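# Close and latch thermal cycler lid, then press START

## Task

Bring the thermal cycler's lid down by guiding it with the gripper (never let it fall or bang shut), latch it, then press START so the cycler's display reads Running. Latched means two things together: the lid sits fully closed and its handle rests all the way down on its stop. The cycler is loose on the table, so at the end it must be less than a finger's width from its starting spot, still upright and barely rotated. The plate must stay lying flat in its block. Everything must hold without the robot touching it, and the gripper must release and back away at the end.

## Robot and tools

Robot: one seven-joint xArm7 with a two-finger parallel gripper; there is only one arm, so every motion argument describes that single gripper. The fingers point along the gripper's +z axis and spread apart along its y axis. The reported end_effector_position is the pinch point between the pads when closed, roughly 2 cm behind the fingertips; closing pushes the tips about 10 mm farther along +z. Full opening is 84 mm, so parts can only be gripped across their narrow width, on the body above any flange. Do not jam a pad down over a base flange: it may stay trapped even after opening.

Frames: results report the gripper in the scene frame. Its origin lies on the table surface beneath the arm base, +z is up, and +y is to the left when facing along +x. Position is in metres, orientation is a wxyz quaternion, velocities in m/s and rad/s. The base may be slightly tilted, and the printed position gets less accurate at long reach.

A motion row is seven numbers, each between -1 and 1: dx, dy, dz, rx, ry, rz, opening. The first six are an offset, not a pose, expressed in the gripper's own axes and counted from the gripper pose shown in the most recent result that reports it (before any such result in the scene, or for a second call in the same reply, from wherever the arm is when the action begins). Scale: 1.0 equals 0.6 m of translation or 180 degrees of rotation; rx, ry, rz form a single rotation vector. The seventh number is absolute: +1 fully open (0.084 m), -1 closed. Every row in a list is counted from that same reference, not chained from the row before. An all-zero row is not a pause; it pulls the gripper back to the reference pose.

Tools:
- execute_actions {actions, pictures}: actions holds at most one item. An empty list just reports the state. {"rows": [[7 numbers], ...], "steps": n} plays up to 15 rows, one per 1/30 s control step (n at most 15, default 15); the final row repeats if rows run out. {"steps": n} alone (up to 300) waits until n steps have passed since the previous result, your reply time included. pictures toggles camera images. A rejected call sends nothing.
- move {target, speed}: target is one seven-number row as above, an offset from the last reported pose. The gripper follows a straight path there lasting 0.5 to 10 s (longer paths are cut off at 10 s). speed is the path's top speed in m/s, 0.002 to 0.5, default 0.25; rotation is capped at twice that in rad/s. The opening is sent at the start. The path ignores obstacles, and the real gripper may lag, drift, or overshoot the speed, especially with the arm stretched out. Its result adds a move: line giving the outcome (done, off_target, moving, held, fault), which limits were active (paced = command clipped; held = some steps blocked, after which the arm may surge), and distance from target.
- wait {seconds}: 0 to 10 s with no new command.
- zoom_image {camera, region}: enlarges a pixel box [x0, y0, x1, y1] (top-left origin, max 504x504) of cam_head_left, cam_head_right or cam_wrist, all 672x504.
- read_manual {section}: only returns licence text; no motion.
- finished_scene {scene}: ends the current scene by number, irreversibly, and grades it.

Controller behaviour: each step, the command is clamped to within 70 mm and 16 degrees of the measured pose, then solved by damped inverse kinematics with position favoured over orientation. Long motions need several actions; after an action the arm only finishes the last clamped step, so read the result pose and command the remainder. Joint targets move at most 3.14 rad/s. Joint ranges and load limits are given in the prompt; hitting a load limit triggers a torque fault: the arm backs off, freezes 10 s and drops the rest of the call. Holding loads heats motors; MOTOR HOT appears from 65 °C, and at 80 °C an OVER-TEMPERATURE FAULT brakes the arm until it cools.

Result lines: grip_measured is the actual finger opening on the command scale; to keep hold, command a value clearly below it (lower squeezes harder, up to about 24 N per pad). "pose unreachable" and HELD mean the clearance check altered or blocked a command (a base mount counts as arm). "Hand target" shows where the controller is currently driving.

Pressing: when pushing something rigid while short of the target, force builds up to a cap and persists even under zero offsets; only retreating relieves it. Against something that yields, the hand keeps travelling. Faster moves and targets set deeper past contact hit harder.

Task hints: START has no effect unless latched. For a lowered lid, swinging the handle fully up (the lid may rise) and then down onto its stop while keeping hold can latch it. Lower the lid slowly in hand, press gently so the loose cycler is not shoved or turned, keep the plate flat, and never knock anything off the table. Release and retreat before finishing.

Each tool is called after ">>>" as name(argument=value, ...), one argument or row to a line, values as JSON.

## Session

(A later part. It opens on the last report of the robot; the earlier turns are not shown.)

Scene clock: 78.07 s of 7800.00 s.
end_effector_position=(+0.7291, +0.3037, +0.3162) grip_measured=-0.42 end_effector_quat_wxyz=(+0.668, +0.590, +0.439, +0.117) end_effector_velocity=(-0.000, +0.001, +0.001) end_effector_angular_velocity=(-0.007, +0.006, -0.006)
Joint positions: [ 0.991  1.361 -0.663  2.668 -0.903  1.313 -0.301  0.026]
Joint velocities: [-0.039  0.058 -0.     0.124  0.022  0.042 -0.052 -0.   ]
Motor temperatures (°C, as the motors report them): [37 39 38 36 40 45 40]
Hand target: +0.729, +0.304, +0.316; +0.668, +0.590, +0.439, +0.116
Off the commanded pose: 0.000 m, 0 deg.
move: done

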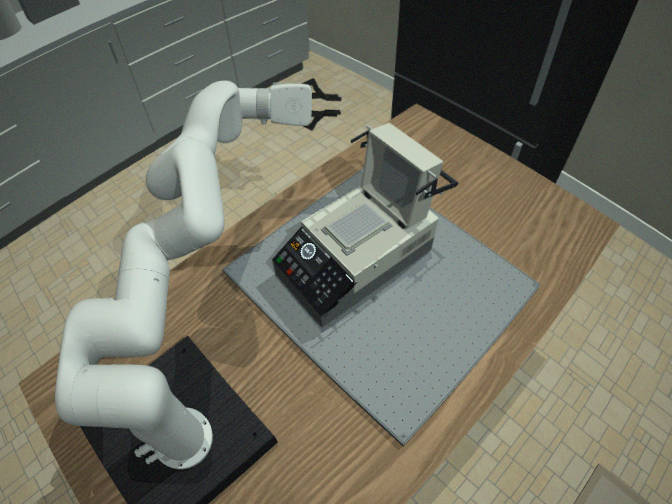

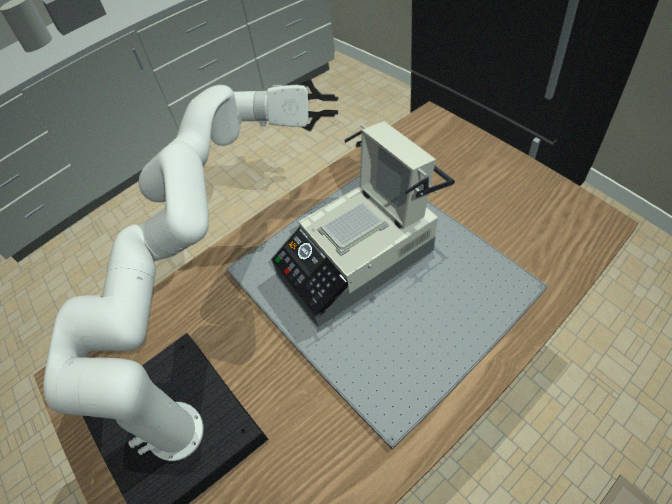

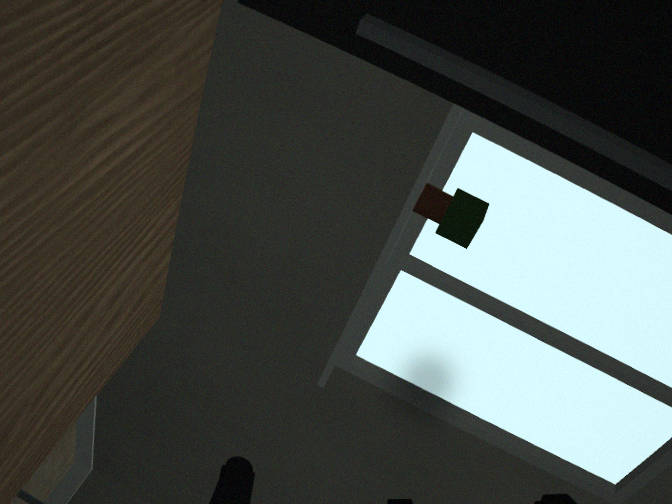

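>>> move(
  target=[0,0,0,0,0,0.15,-0.4],
)

>>> move(
  target=[-0.12,0,-0.08,0.04,-0.06,0,-0.4],
  speed=0.1,
)

Scene clock: 83.53 s of 7800.00 s.
end_effector_position=(+0.7292, +0.3038, +0.3162) grip_measured=-0.42 end_effector_quat_wxyz=(+0.622, +0.676, +0.289, +0.269) end_effector_velocity=(-0.000, +0.000, +0.001) end_effector_angular_velocity=(+0.004, -0.009, +0.003)
Joint positions: [ 0.986  1.378 -0.689  2.695 -0.873  1.317  0.157  0.026]
Joint velocities: [ 0.023 -0.033  0.001 -0.07  -0.017 -0.023  0.034 -0.   ]
Motor temperatures (°C, as the motors report them): [37 39 38 36 40 45 40]
Hand target: +0.729, +0.304, +0.316; +0.622, +0.676, +0.289, +0.269
Off the commanded pose: 0.000 m, 0 deg.
elbow stopped short: the move would have taken joint 4 (elbow) straighter than the controller allows; a more bent joint 4 avoids this.
After step 90, 1.07 s passed at rest.
move: done

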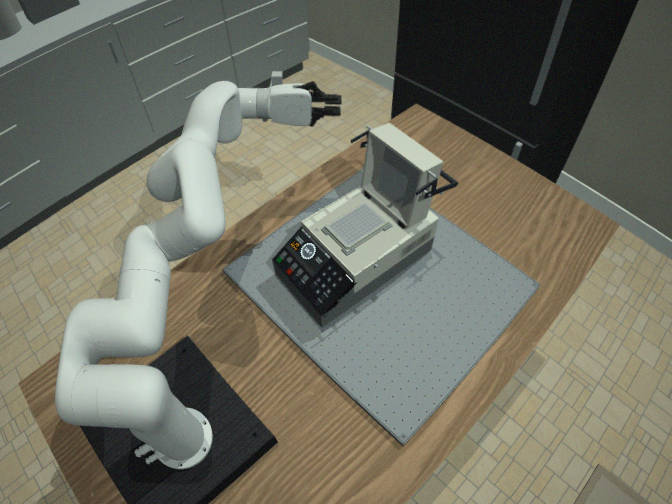

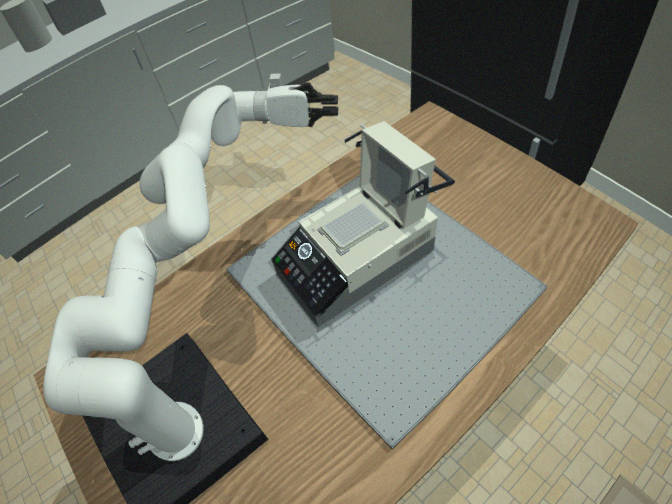

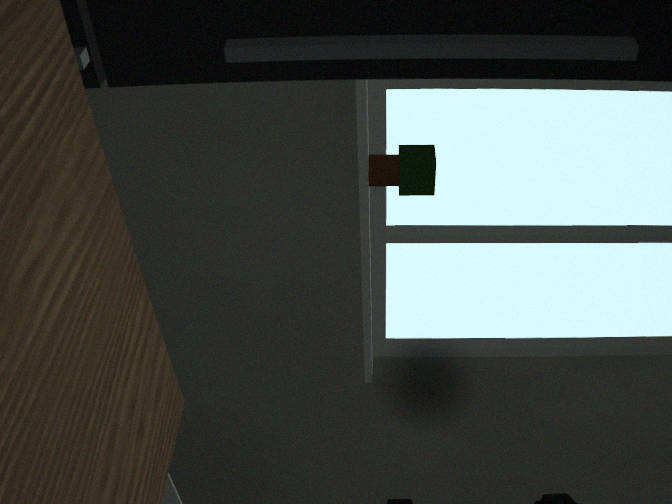

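Scene clock: 85.10 s of 7800.00 s.
end_effector_position=(+0.6451, +0.2847, +0.3193) grip_measured=-0.42 end_effector_quat_wxyz=(+0.603, +0.736, +0.245, +0.185) end_effector_velocity=(-0.002, +0.001, +0.000) end_effector_angular_velocity=(+0.002, +0.001, +0.000)
Joint positions: [ 1.21   1.082 -0.646  2.211 -0.834  1.443  0.26   0.026]
Joint velocities: [ 0.004 -0.004  0.001 -0.005  0.001  0.002  0.001 -0.   ]
Motor temperatures (°C, as the motors report them): [37 39 38 36 40 45 40]
Hand target: +0.645, +0.285, +0.320; +0.603, +0.736, +0.245, +0.185
Off the commanded pose: 0.001 m, 0 deg.
move: done

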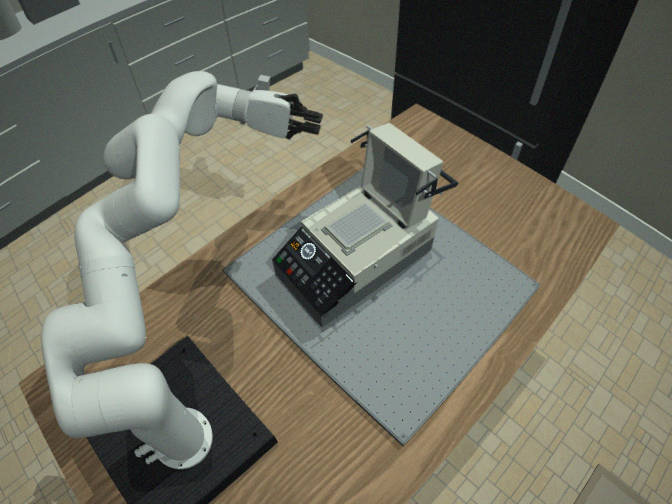

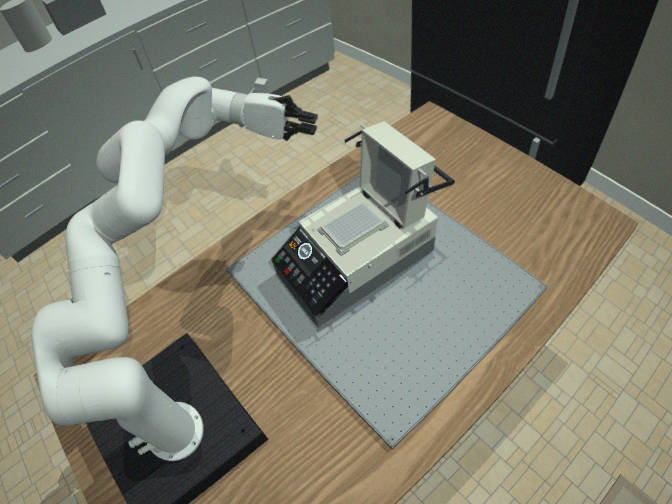

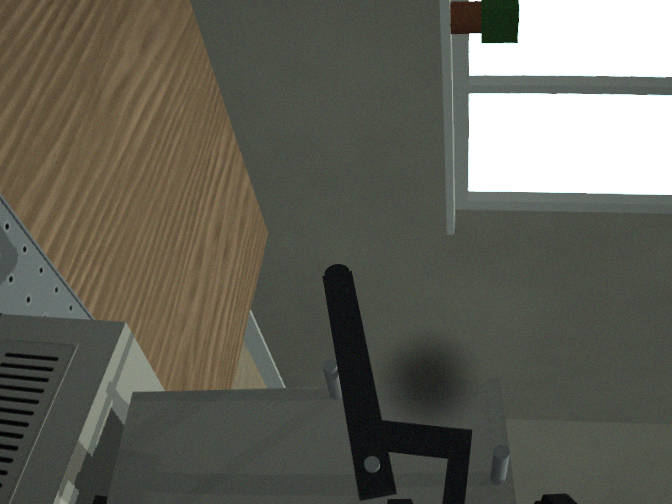

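>>> move(
  target=[-0.077,0.068,0.14,0,0,0,-1],
  speed=0.1,
)

>>> move(
  target=[0,-0.04,-0.008,0,0,0,-1],
  speed=0.02,
)

>>> zoom_image(
  camera="cam_head_right",
  region=[300,70,480,230],
)

Scene clock: 93.57 s of 7800.00 s.
end_effector_position=(+0.6605, +0.1858, +0.3434) grip_measured=-1.00 end_effector_quat_wxyz=(+0.603, +0.736, +0.245, +0.186) end_effector_velocity=(+0.000, -0.000, +0.000) end_effector_angular_velocity=(+0.000, +0.000, +0.006)
Joint positions: [ 1.233  0.83  -0.721  1.8   -0.961  1.224  0.349  0.   ]
Joint velocities: [ 0.002 -0.006 -0.001 -0.01  -0.006 -0.008  0.003  0.   ]
Motor temperatures (°C, as the motors report them): [37 40 39 36 40 45 40]
Hand target: +0.661, +0.185, +0.344; +0.603, +0.736, +0.245, +0.186
Off the commanded pose: 0.001 m, 0 deg.
After step 90, 4.07 s passed at rest.
move: done

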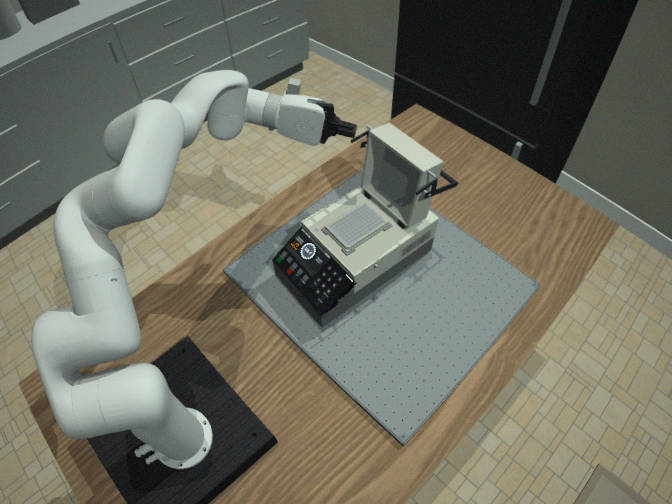

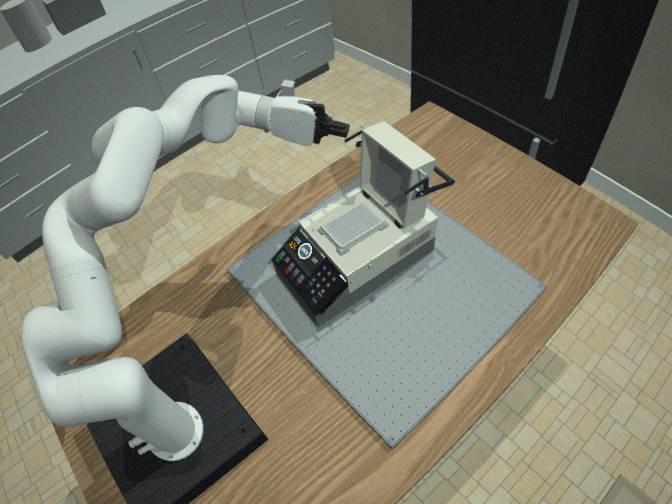

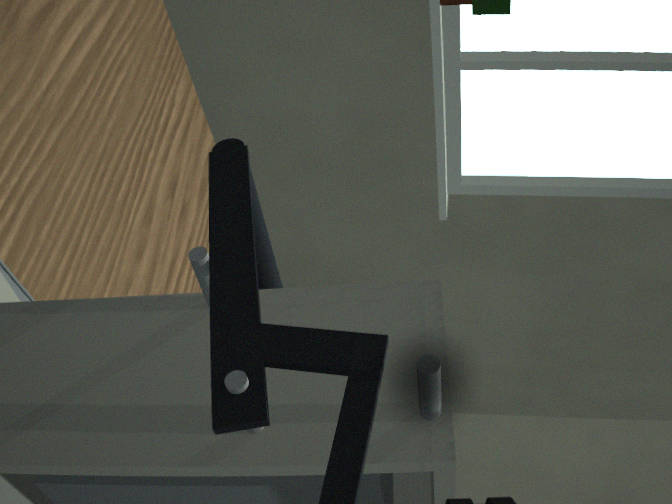

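Scene clock: 95.00 s of 7800.00 s.
end_effector_position=(+0.6548, +0.1930, +0.3216) grip_measured=-1.00 end_effector_quat_wxyz=(+0.603, +0.736, +0.245, +0.186) end_effector_velocity=(-0.001, -0.000, -0.002) end_effector_angular_velocity=(+0.001, +0.001, -0.002)
Joint positions: [ 1.244  0.857 -0.711  1.788 -0.954  1.226  0.388  0.   ]
Joint velocities: [ 0.     0.002  0.001 -0.002  0.002 -0.     0.003  0.   ]
Motor temperatures (°C, as the motors report them): [37 40 39 36 40 45 40]
Hand target: +0.655, +0.193, +0.321; +0.603, +0.736, +0.245, +0.186
Off the commanded pose: 0.001 m, 0 deg.
move: done

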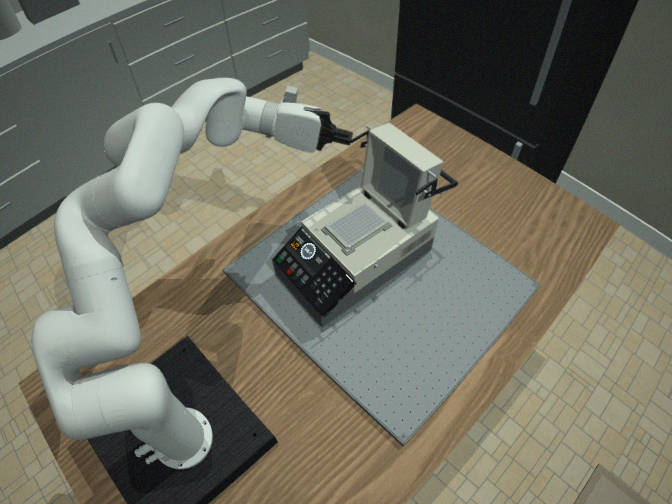

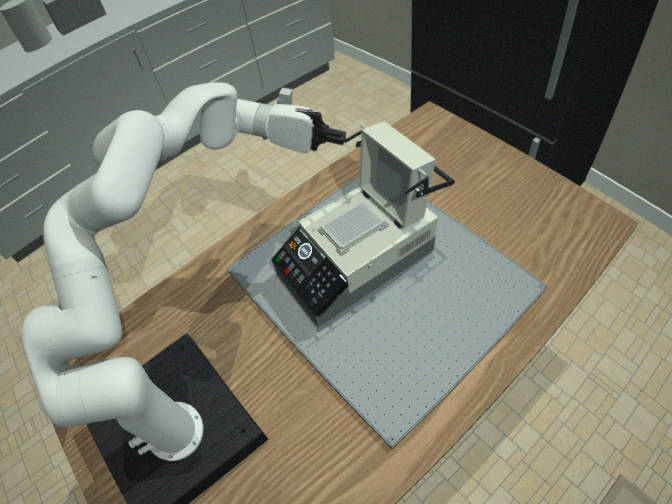

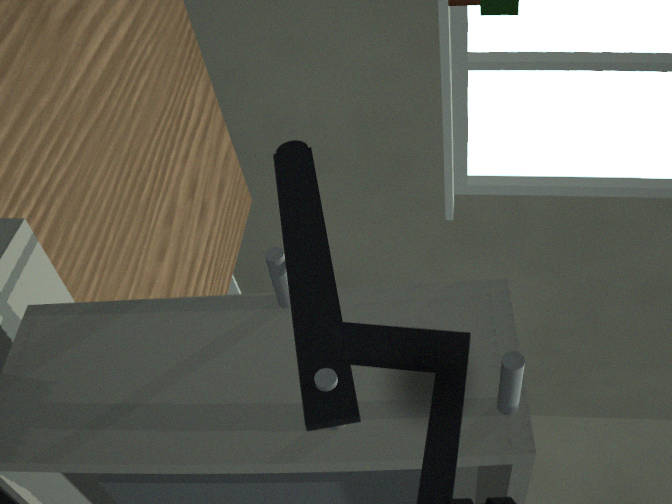

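Region (300, 70, 480, 230) of cam_head_right's 672x504 image, scaled by 2.800, with more detail than that image has.

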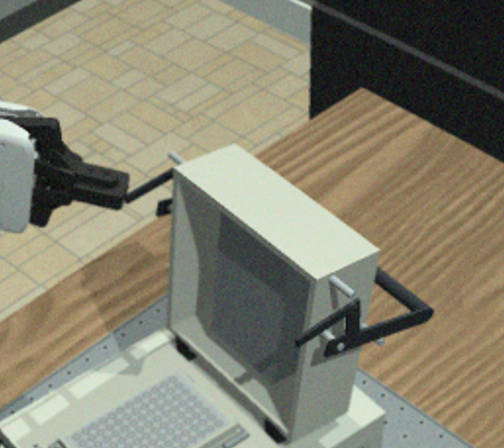

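>>> move(
  target=[0,0.035,0,0,0,0,-1],
  speed=0.05,
)

>>> move(
  target=[0,0,0.05,0,0,0,-1],
  speed=0.03,
)

>>> move(
  target=[0,-0.07,-0.012,0,0,0,-1],
  speed=0.02,
)

Scene clock: 97.40 s of 7800.00 s.
end_effector_position=(+0.6575, +0.1900, +0.3417) grip_measured=-1.00 end_effector_quat_wxyz=(+0.603, +0.736, +0.245, +0.186) end_effector_velocity=(-0.000, +0.001, -0.000) end_effector_angular_velocity=(-0.002, +0.003, +0.002)
Joint positions: [ 1.241  0.832 -0.719  1.8   -0.958  1.232  0.353  0.   ]
Joint velocities: [ 0.001  0.     0.001  0.    -0.     0.    -0.004  0.   ]
Motor temperatures (°C, as the motors report them): [37 40 39 36 40 45 40]
Hand target: +0.658, +0.190, +0.342; +0.603, +0.736, +0.245, +0.186
Off the commanded pose: 0.000 m, 0 deg.
move: done

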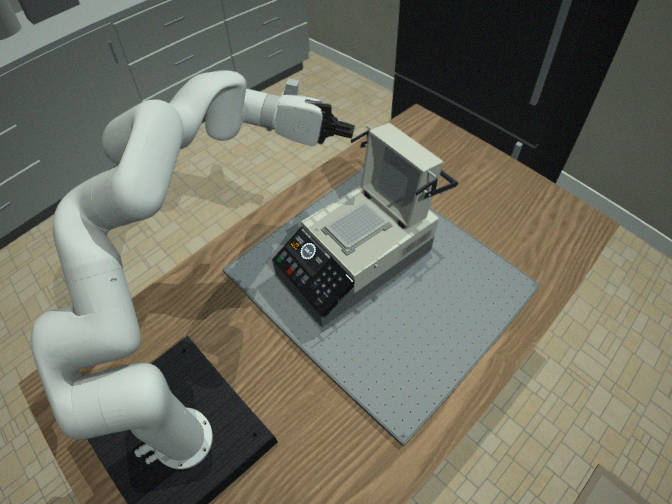

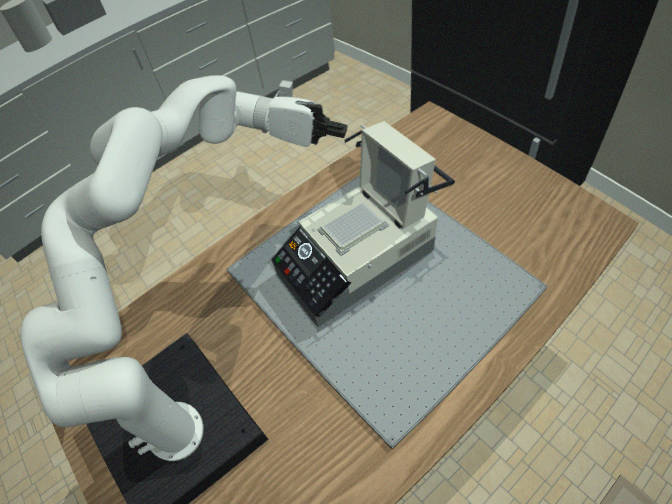

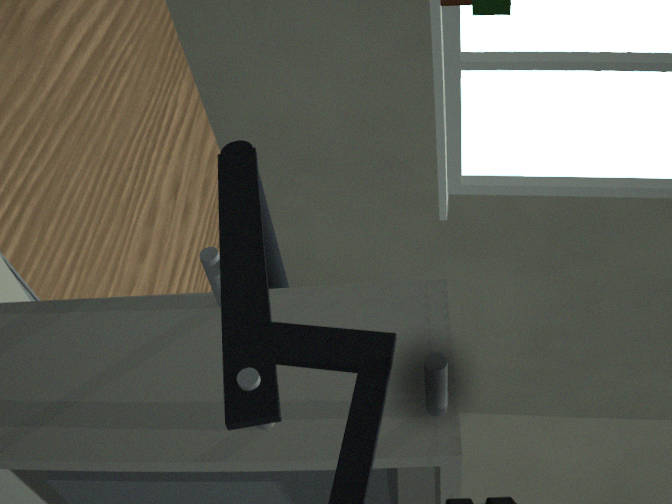

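Scene clock: 98.70 s of 7800.00 s.
end_effector_position=(+0.6745, +0.1663, +0.3358) grip_measured=-1.00 end_effector_quat_wxyz=(+0.603, +0.736, +0.245, +0.186) end_effector_velocity=(+0.001, +0.002, -0.000) end_effector_angular_velocity=(+0.001, -0.001, +0.006)
Joint positions: [ 1.196  0.841 -0.728  1.793 -0.971  1.177  0.359  0.   ]
Joint velocities: [ 0.     0.001  0.001  0.002 -0.001 -0.003  0.     0.   ]
Motor temperatures (°C, as the motors report them): [37 40 39 37 40 45 40]
Hand target: +0.675, +0.166, +0.336; +0.603, +0.736, +0.245, +0.186
Off the commanded pose: 0.000 m, 0 deg.
move: done

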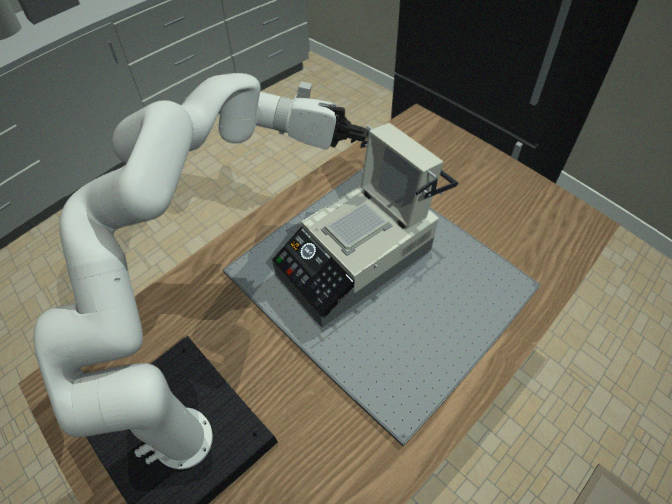

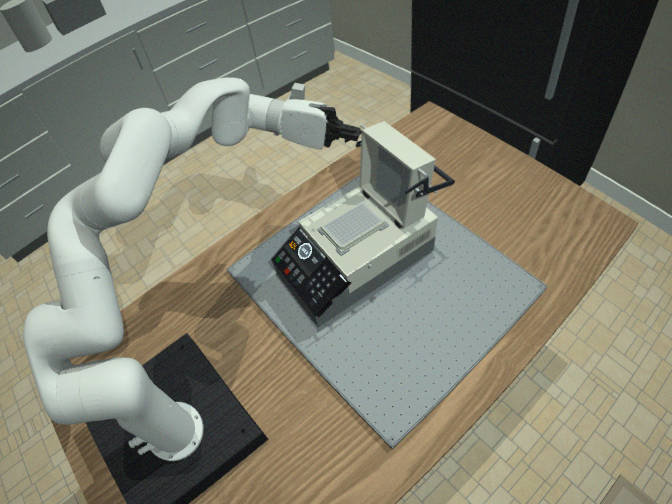

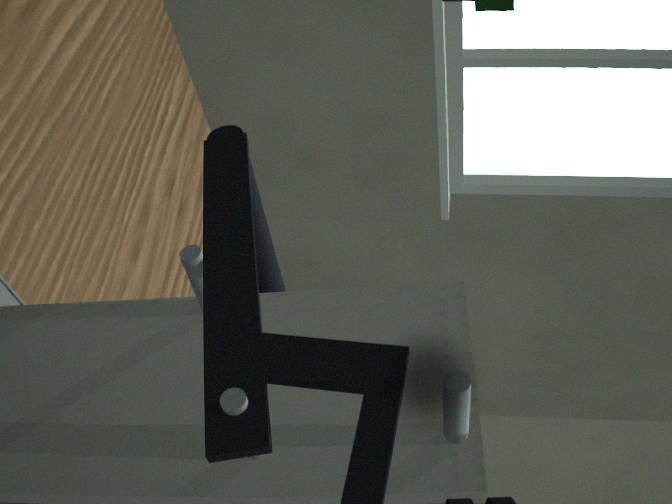

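Scene clock: 101.13 s of 7800.00 s.
end_effector_position=(+0.6632, +0.1766, +0.2953) grip_measured=-1.00 end_effector_quat_wxyz=(+0.605, +0.736, +0.243, +0.182) end_effector_velocity=(+0.001, -0.001, +0.002) end_effector_angular_velocity=(+0.000, -0.004, -0.003)
Joint positions: [ 1.209  0.891 -0.704  1.772 -0.963  1.19   0.427  0.   ]
Joint velocities: [-0.008 -0.005  0.01   0.003 -0.01   0.007  0.005  0.   ]
Motor temperatures (°C, as the motors report them): [37 40 39 37 40 45 40]
Hand target: +0.665, +0.178, +0.296; +0.603, +0.736, +0.245, +0.186
Off the commanded pose: 0.002 m, 1 deg.
move: done

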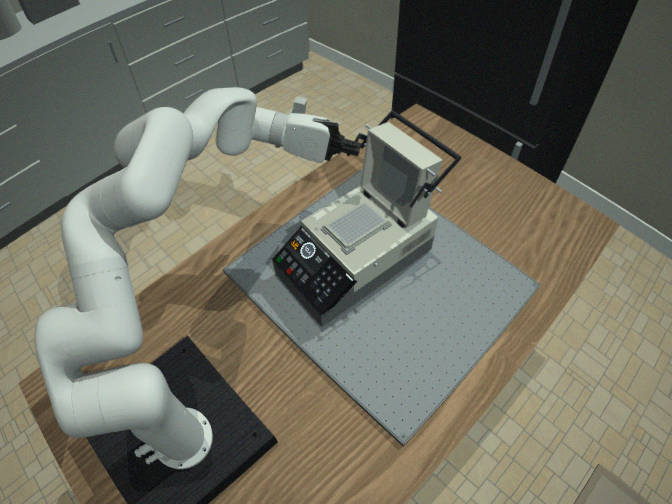

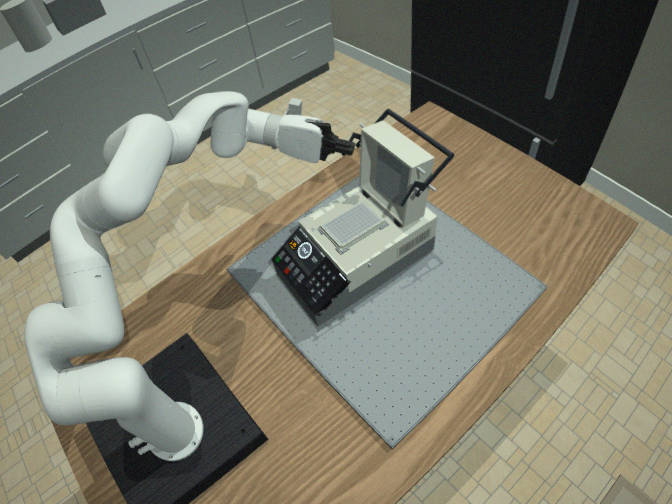

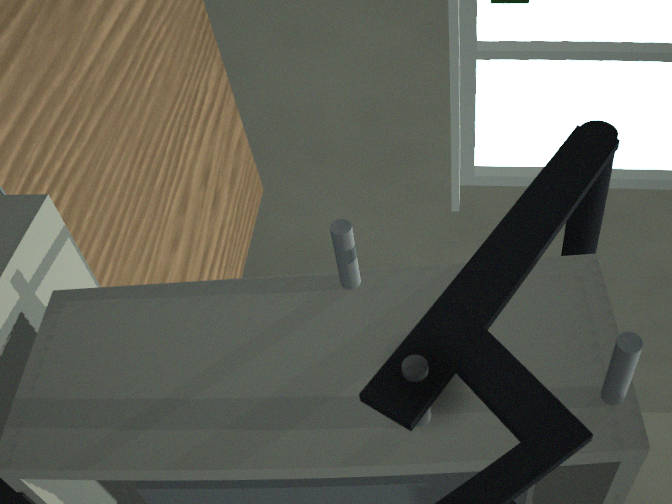

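>>> move(
  target=[0,-0.02,0,0,0,0,-1],
  speed=0.02,
)

>>> move(
  target=[-0.04,0.02,-0.1,0,0,0,-1],
  speed=0.05,
)

>>> move(
  target=[0,0.25,0,0,0,0,-0.2],
  speed=0.2,
)

>>> move(
  target=[0,0,0.1,0.255,0.241,-0.155,-0.2],
)

Scene clock: 103.97 s of 7800.00 s.
end_effector_position=(+0.6608, +0.1770, +0.2834) grip_measured=-1.00 end_effector_quat_wxyz=(+0.607, +0.736, +0.242, +0.180) end_effector_velocity=(+0.001, +0.003, +0.001) end_effector_angular_velocity=(+0.006, -0.005, +0.005)
Joint positions: [ 1.206  0.906 -0.692  1.769 -0.965  1.195  0.447  0.   ]
Joint velocities: [-0.003 -0.003  0.007  0.005 -0.005  0.001  0.005  0.   ]
Motor temperatures (°C, as the motors report them): [37 40 39 37 40 45 40]
Hand target: +0.662, +0.178, +0.284; +0.605, +0.736, +0.243, +0.182
Off the commanded pose: 0.002 m, 0 deg.
move: done

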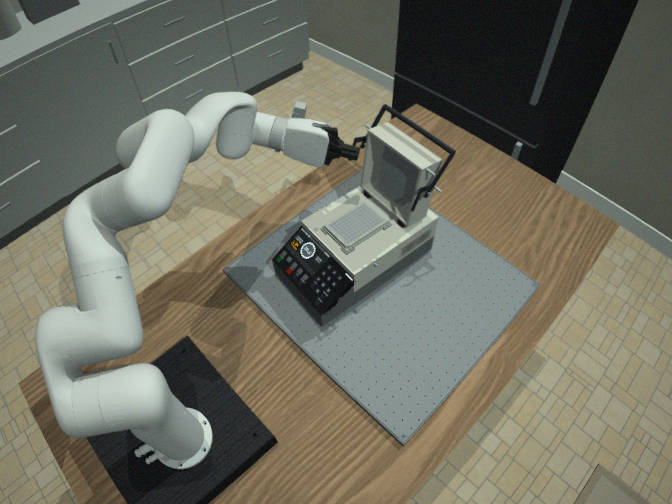

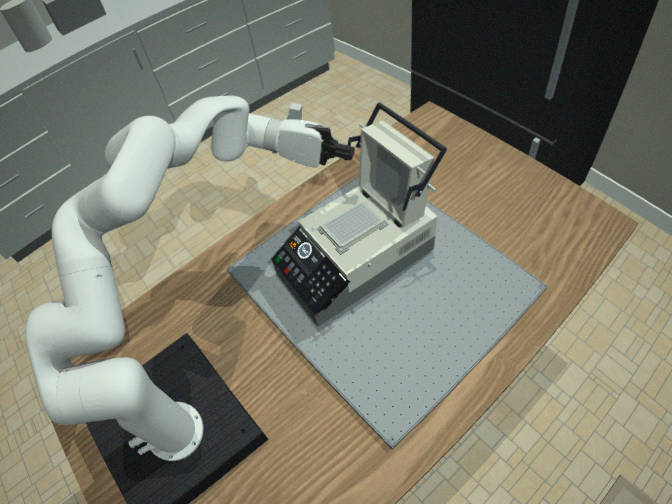

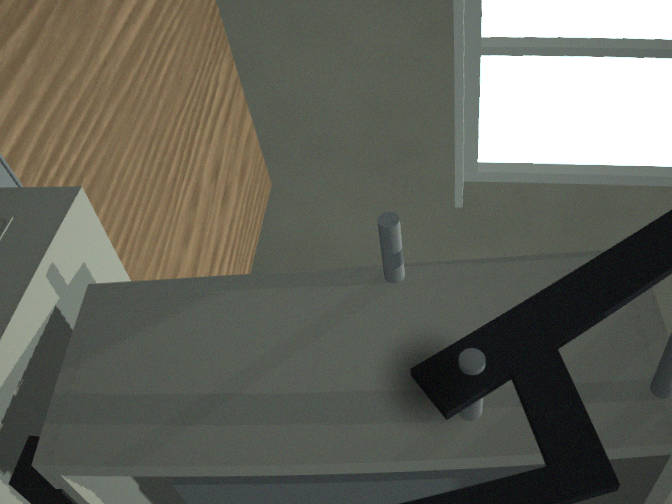

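Scene clock: 105.63 s of 7800.00 s.
end_effector_position=(+0.6093, +0.2095, +0.3075) grip_measured=-1.00 end_effector_quat_wxyz=(+0.607, +0.735, +0.242, +0.180) end_effector_velocity=(-0.001, -0.001, +0.001) end_effector_angular_velocity=(-0.002, -0.001, -0.003)
Joint positions: [ 1.341  0.801 -0.691  1.666 -0.972  1.294  0.463  0.   ]
Joint velocities: [ 0.002 -0.002 -0.001 -0.002 -0.001  0.004  0.     0.   ]
Motor temperatures (°C, as the motors report them): [37 40 39 37 40 45 40]
Hand target: +0.609, +0.210, +0.308; +0.607, +0.735, +0.242, +0.180
Off the commanded pose: 0.000 m, 0 deg.
move: done

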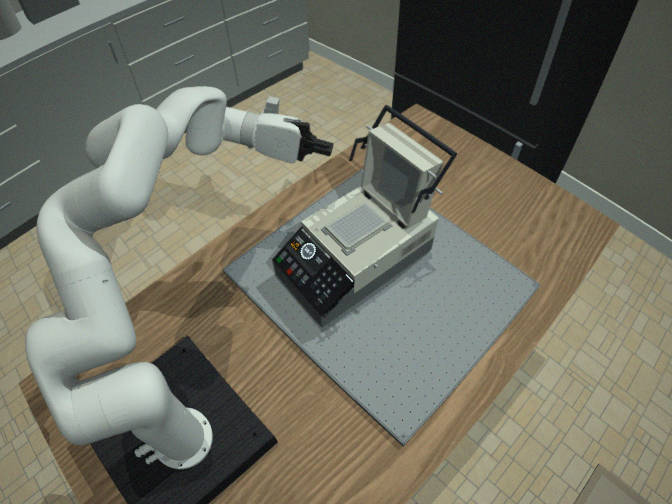

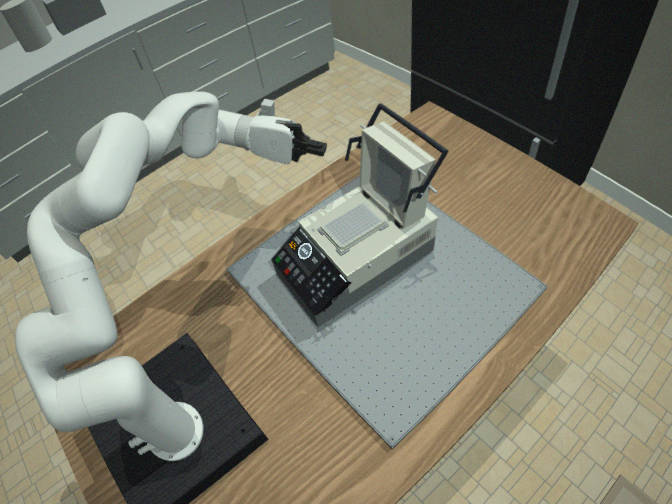

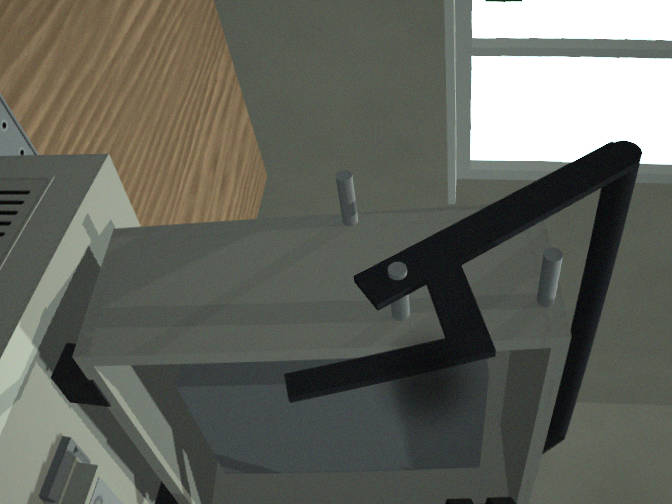

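Scene clock: 106.77 s of 7800.00 s.
end_effector_position=(+0.6293, +0.1884, +0.4533) grip_measured=-0.21 end_effector_quat_wxyz=(+0.607, +0.735, +0.243, +0.180) end_effector_velocity=(+0.001, +0.000, +0.008) end_effector_angular_velocity=(+0.002, -0.004, -0.001)
Joint positions: [ 1.318  0.653 -0.752  1.811 -1.002  1.35   0.196  0.035]
Joint velocities: [-0.004 -0.001 -0.     0.018  0.002  0.006 -0.013 -0.   ]
Motor temperatures (°C, as the motors report them): [37 40 39 37 40 45 40]
Hand target: +0.630, +0.188, +0.455; +0.607, +0.735, +0.242, +0.180
Off the commanded pose: 0.002 m, 0 deg.
move: done

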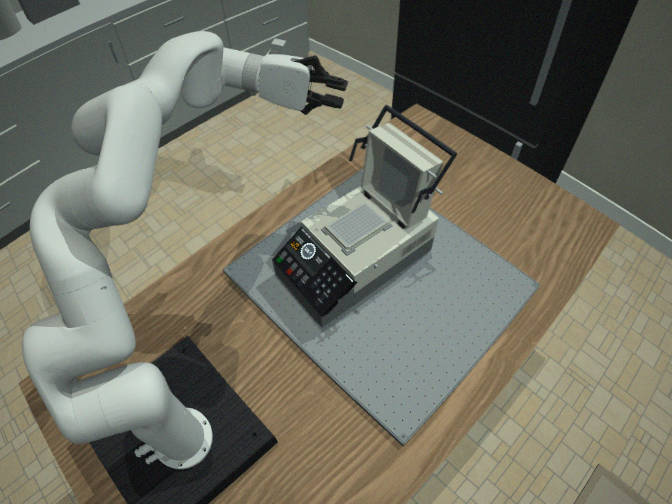

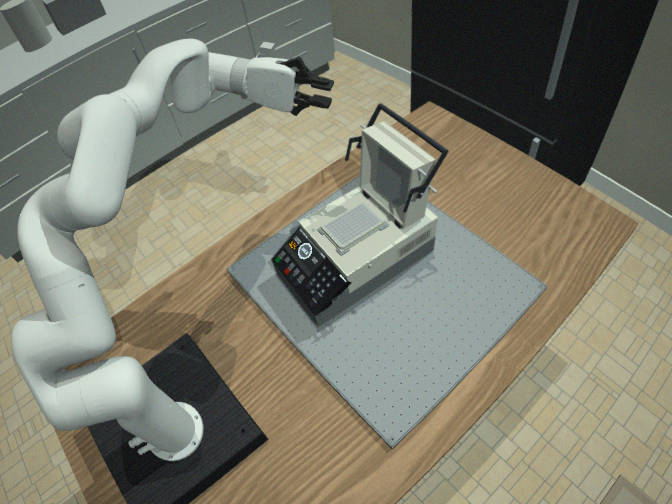

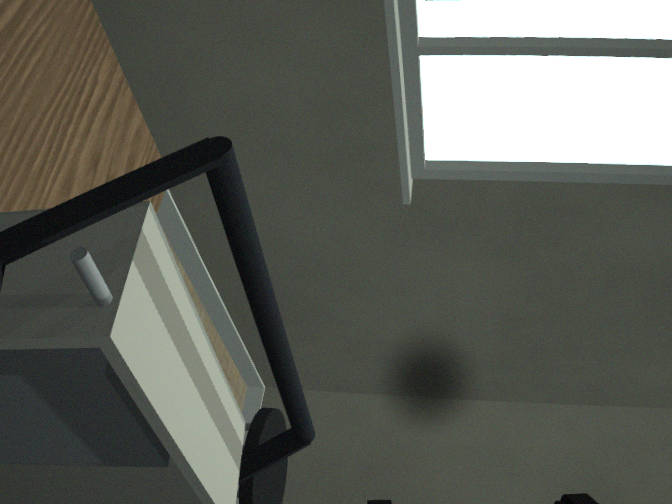

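Scene clock: 109.70 s of 7800.00 s.
end_effector_position=(+0.6630, +0.1405, +0.4428) grip_measured=-0.21 end_effector_quat_wxyz=(+0.180, +0.714, +0.652, +0.182) end_effector_velocity=(+0.001, -0.004, +0.001) end_effector_angular_velocity=(+0.001, +0.005, -0.001)
Joint positions: [ 0.791  0.301 -0.467  1.728 -0.023  0.936 -1.24   0.035]
Joint velocities: [-0.008  0.004 -0.001  0.012  0.01   0.011 -0.011 -0.   ]
Motor temperatures (°C, as the motors report them): [37 40 39 37 40 45 40]
Hand target: +0.663, +0.140, +0.443; +0.179, +0.714, +0.652, +0.181
Off the commanded pose: 0.001 m, 0 deg.
move: done

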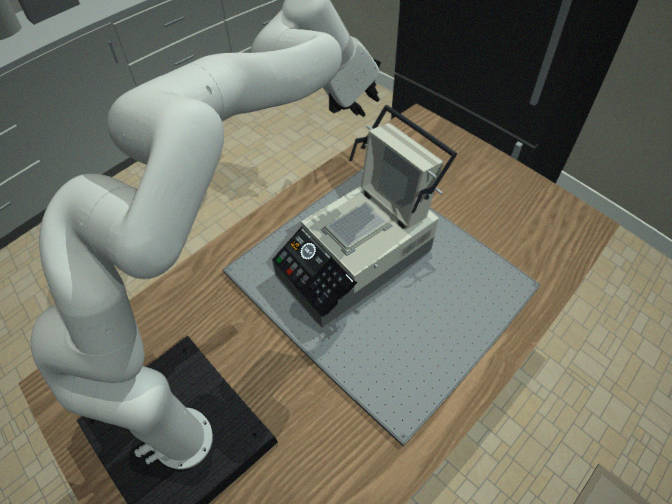

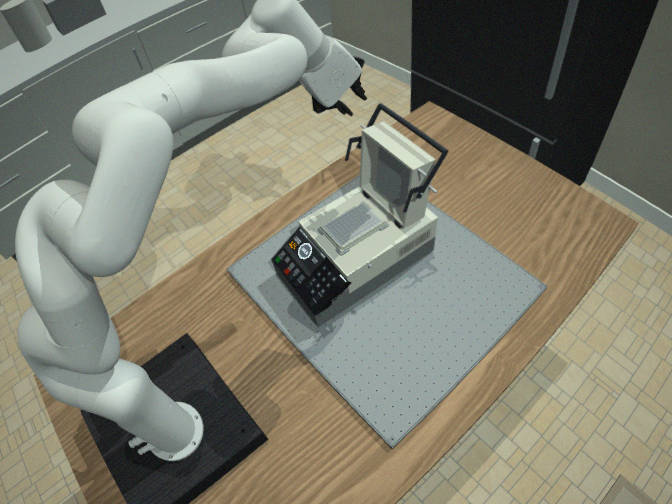

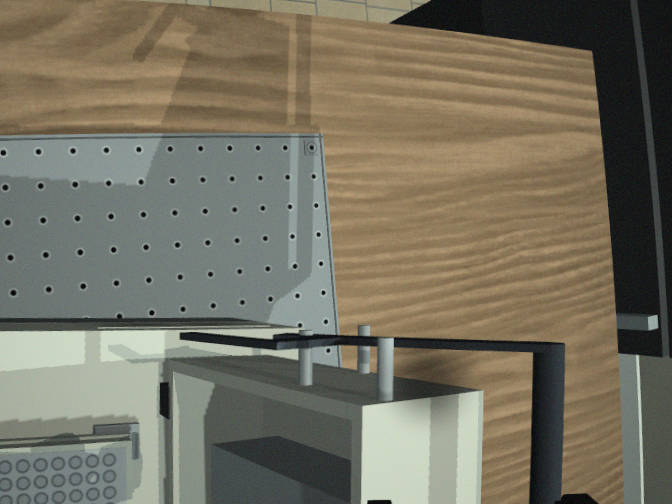

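>>> move(
  target=[-0.08,0.072,0.11,0,0,0,-0.1],
  speed=0.1,
)

Scene clock: 112.17 s of 7800.00 s.
end_effector_position=(+0.7287, +0.0878, +0.4059) grip_measured=-0.11 end_effector_quat_wxyz=(+0.180, +0.713, +0.652, +0.182) end_effector_velocity=(+0.001, -0.004, -0.003) end_effector_angular_velocity=(-0.001, +0.007, -0.004)
Joint positions: [ 0.605  0.521 -0.448  1.934  0.151  0.919 -1.416  0.039]
Joint velocities: [-0.007  0.007  0.     0.004  0.004  0.004 -0.002  0.   ]
Motor temperatures (°C, as the motors report them): [37 39 39 37 40 45 40]
Hand target: +0.729, +0.087, +0.405; +0.180, +0.714, +0.652, +0.182
Off the commanded pose: 0.000 m, 0 deg.
move: done

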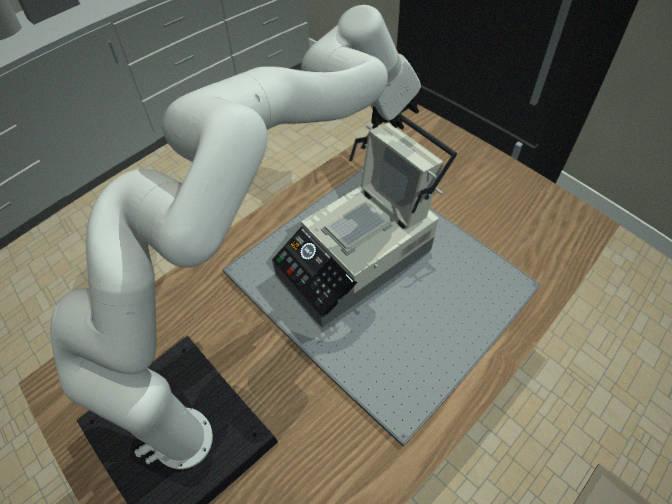

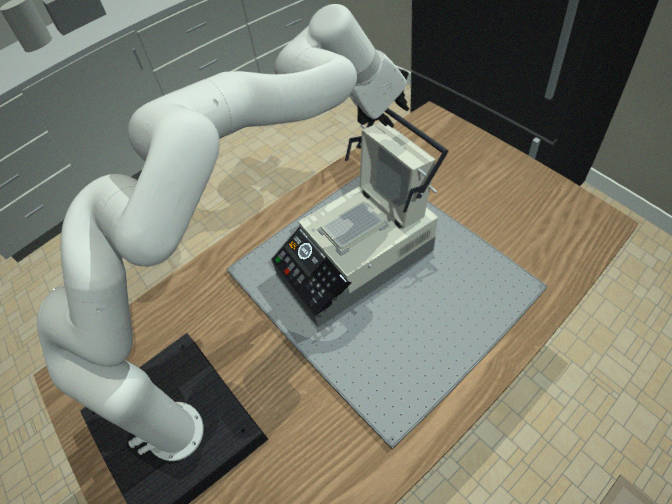

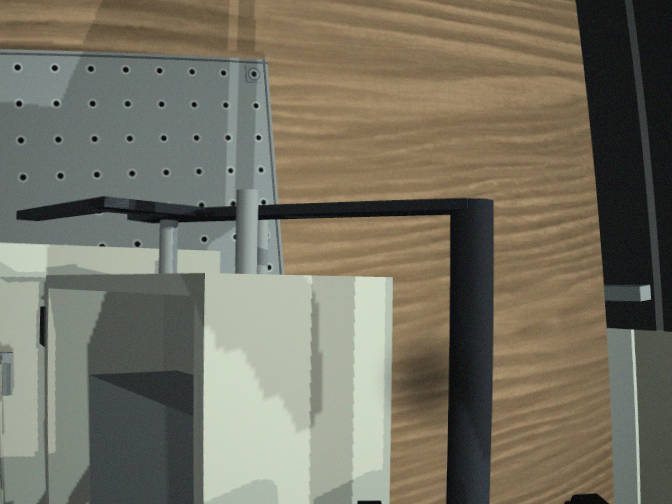

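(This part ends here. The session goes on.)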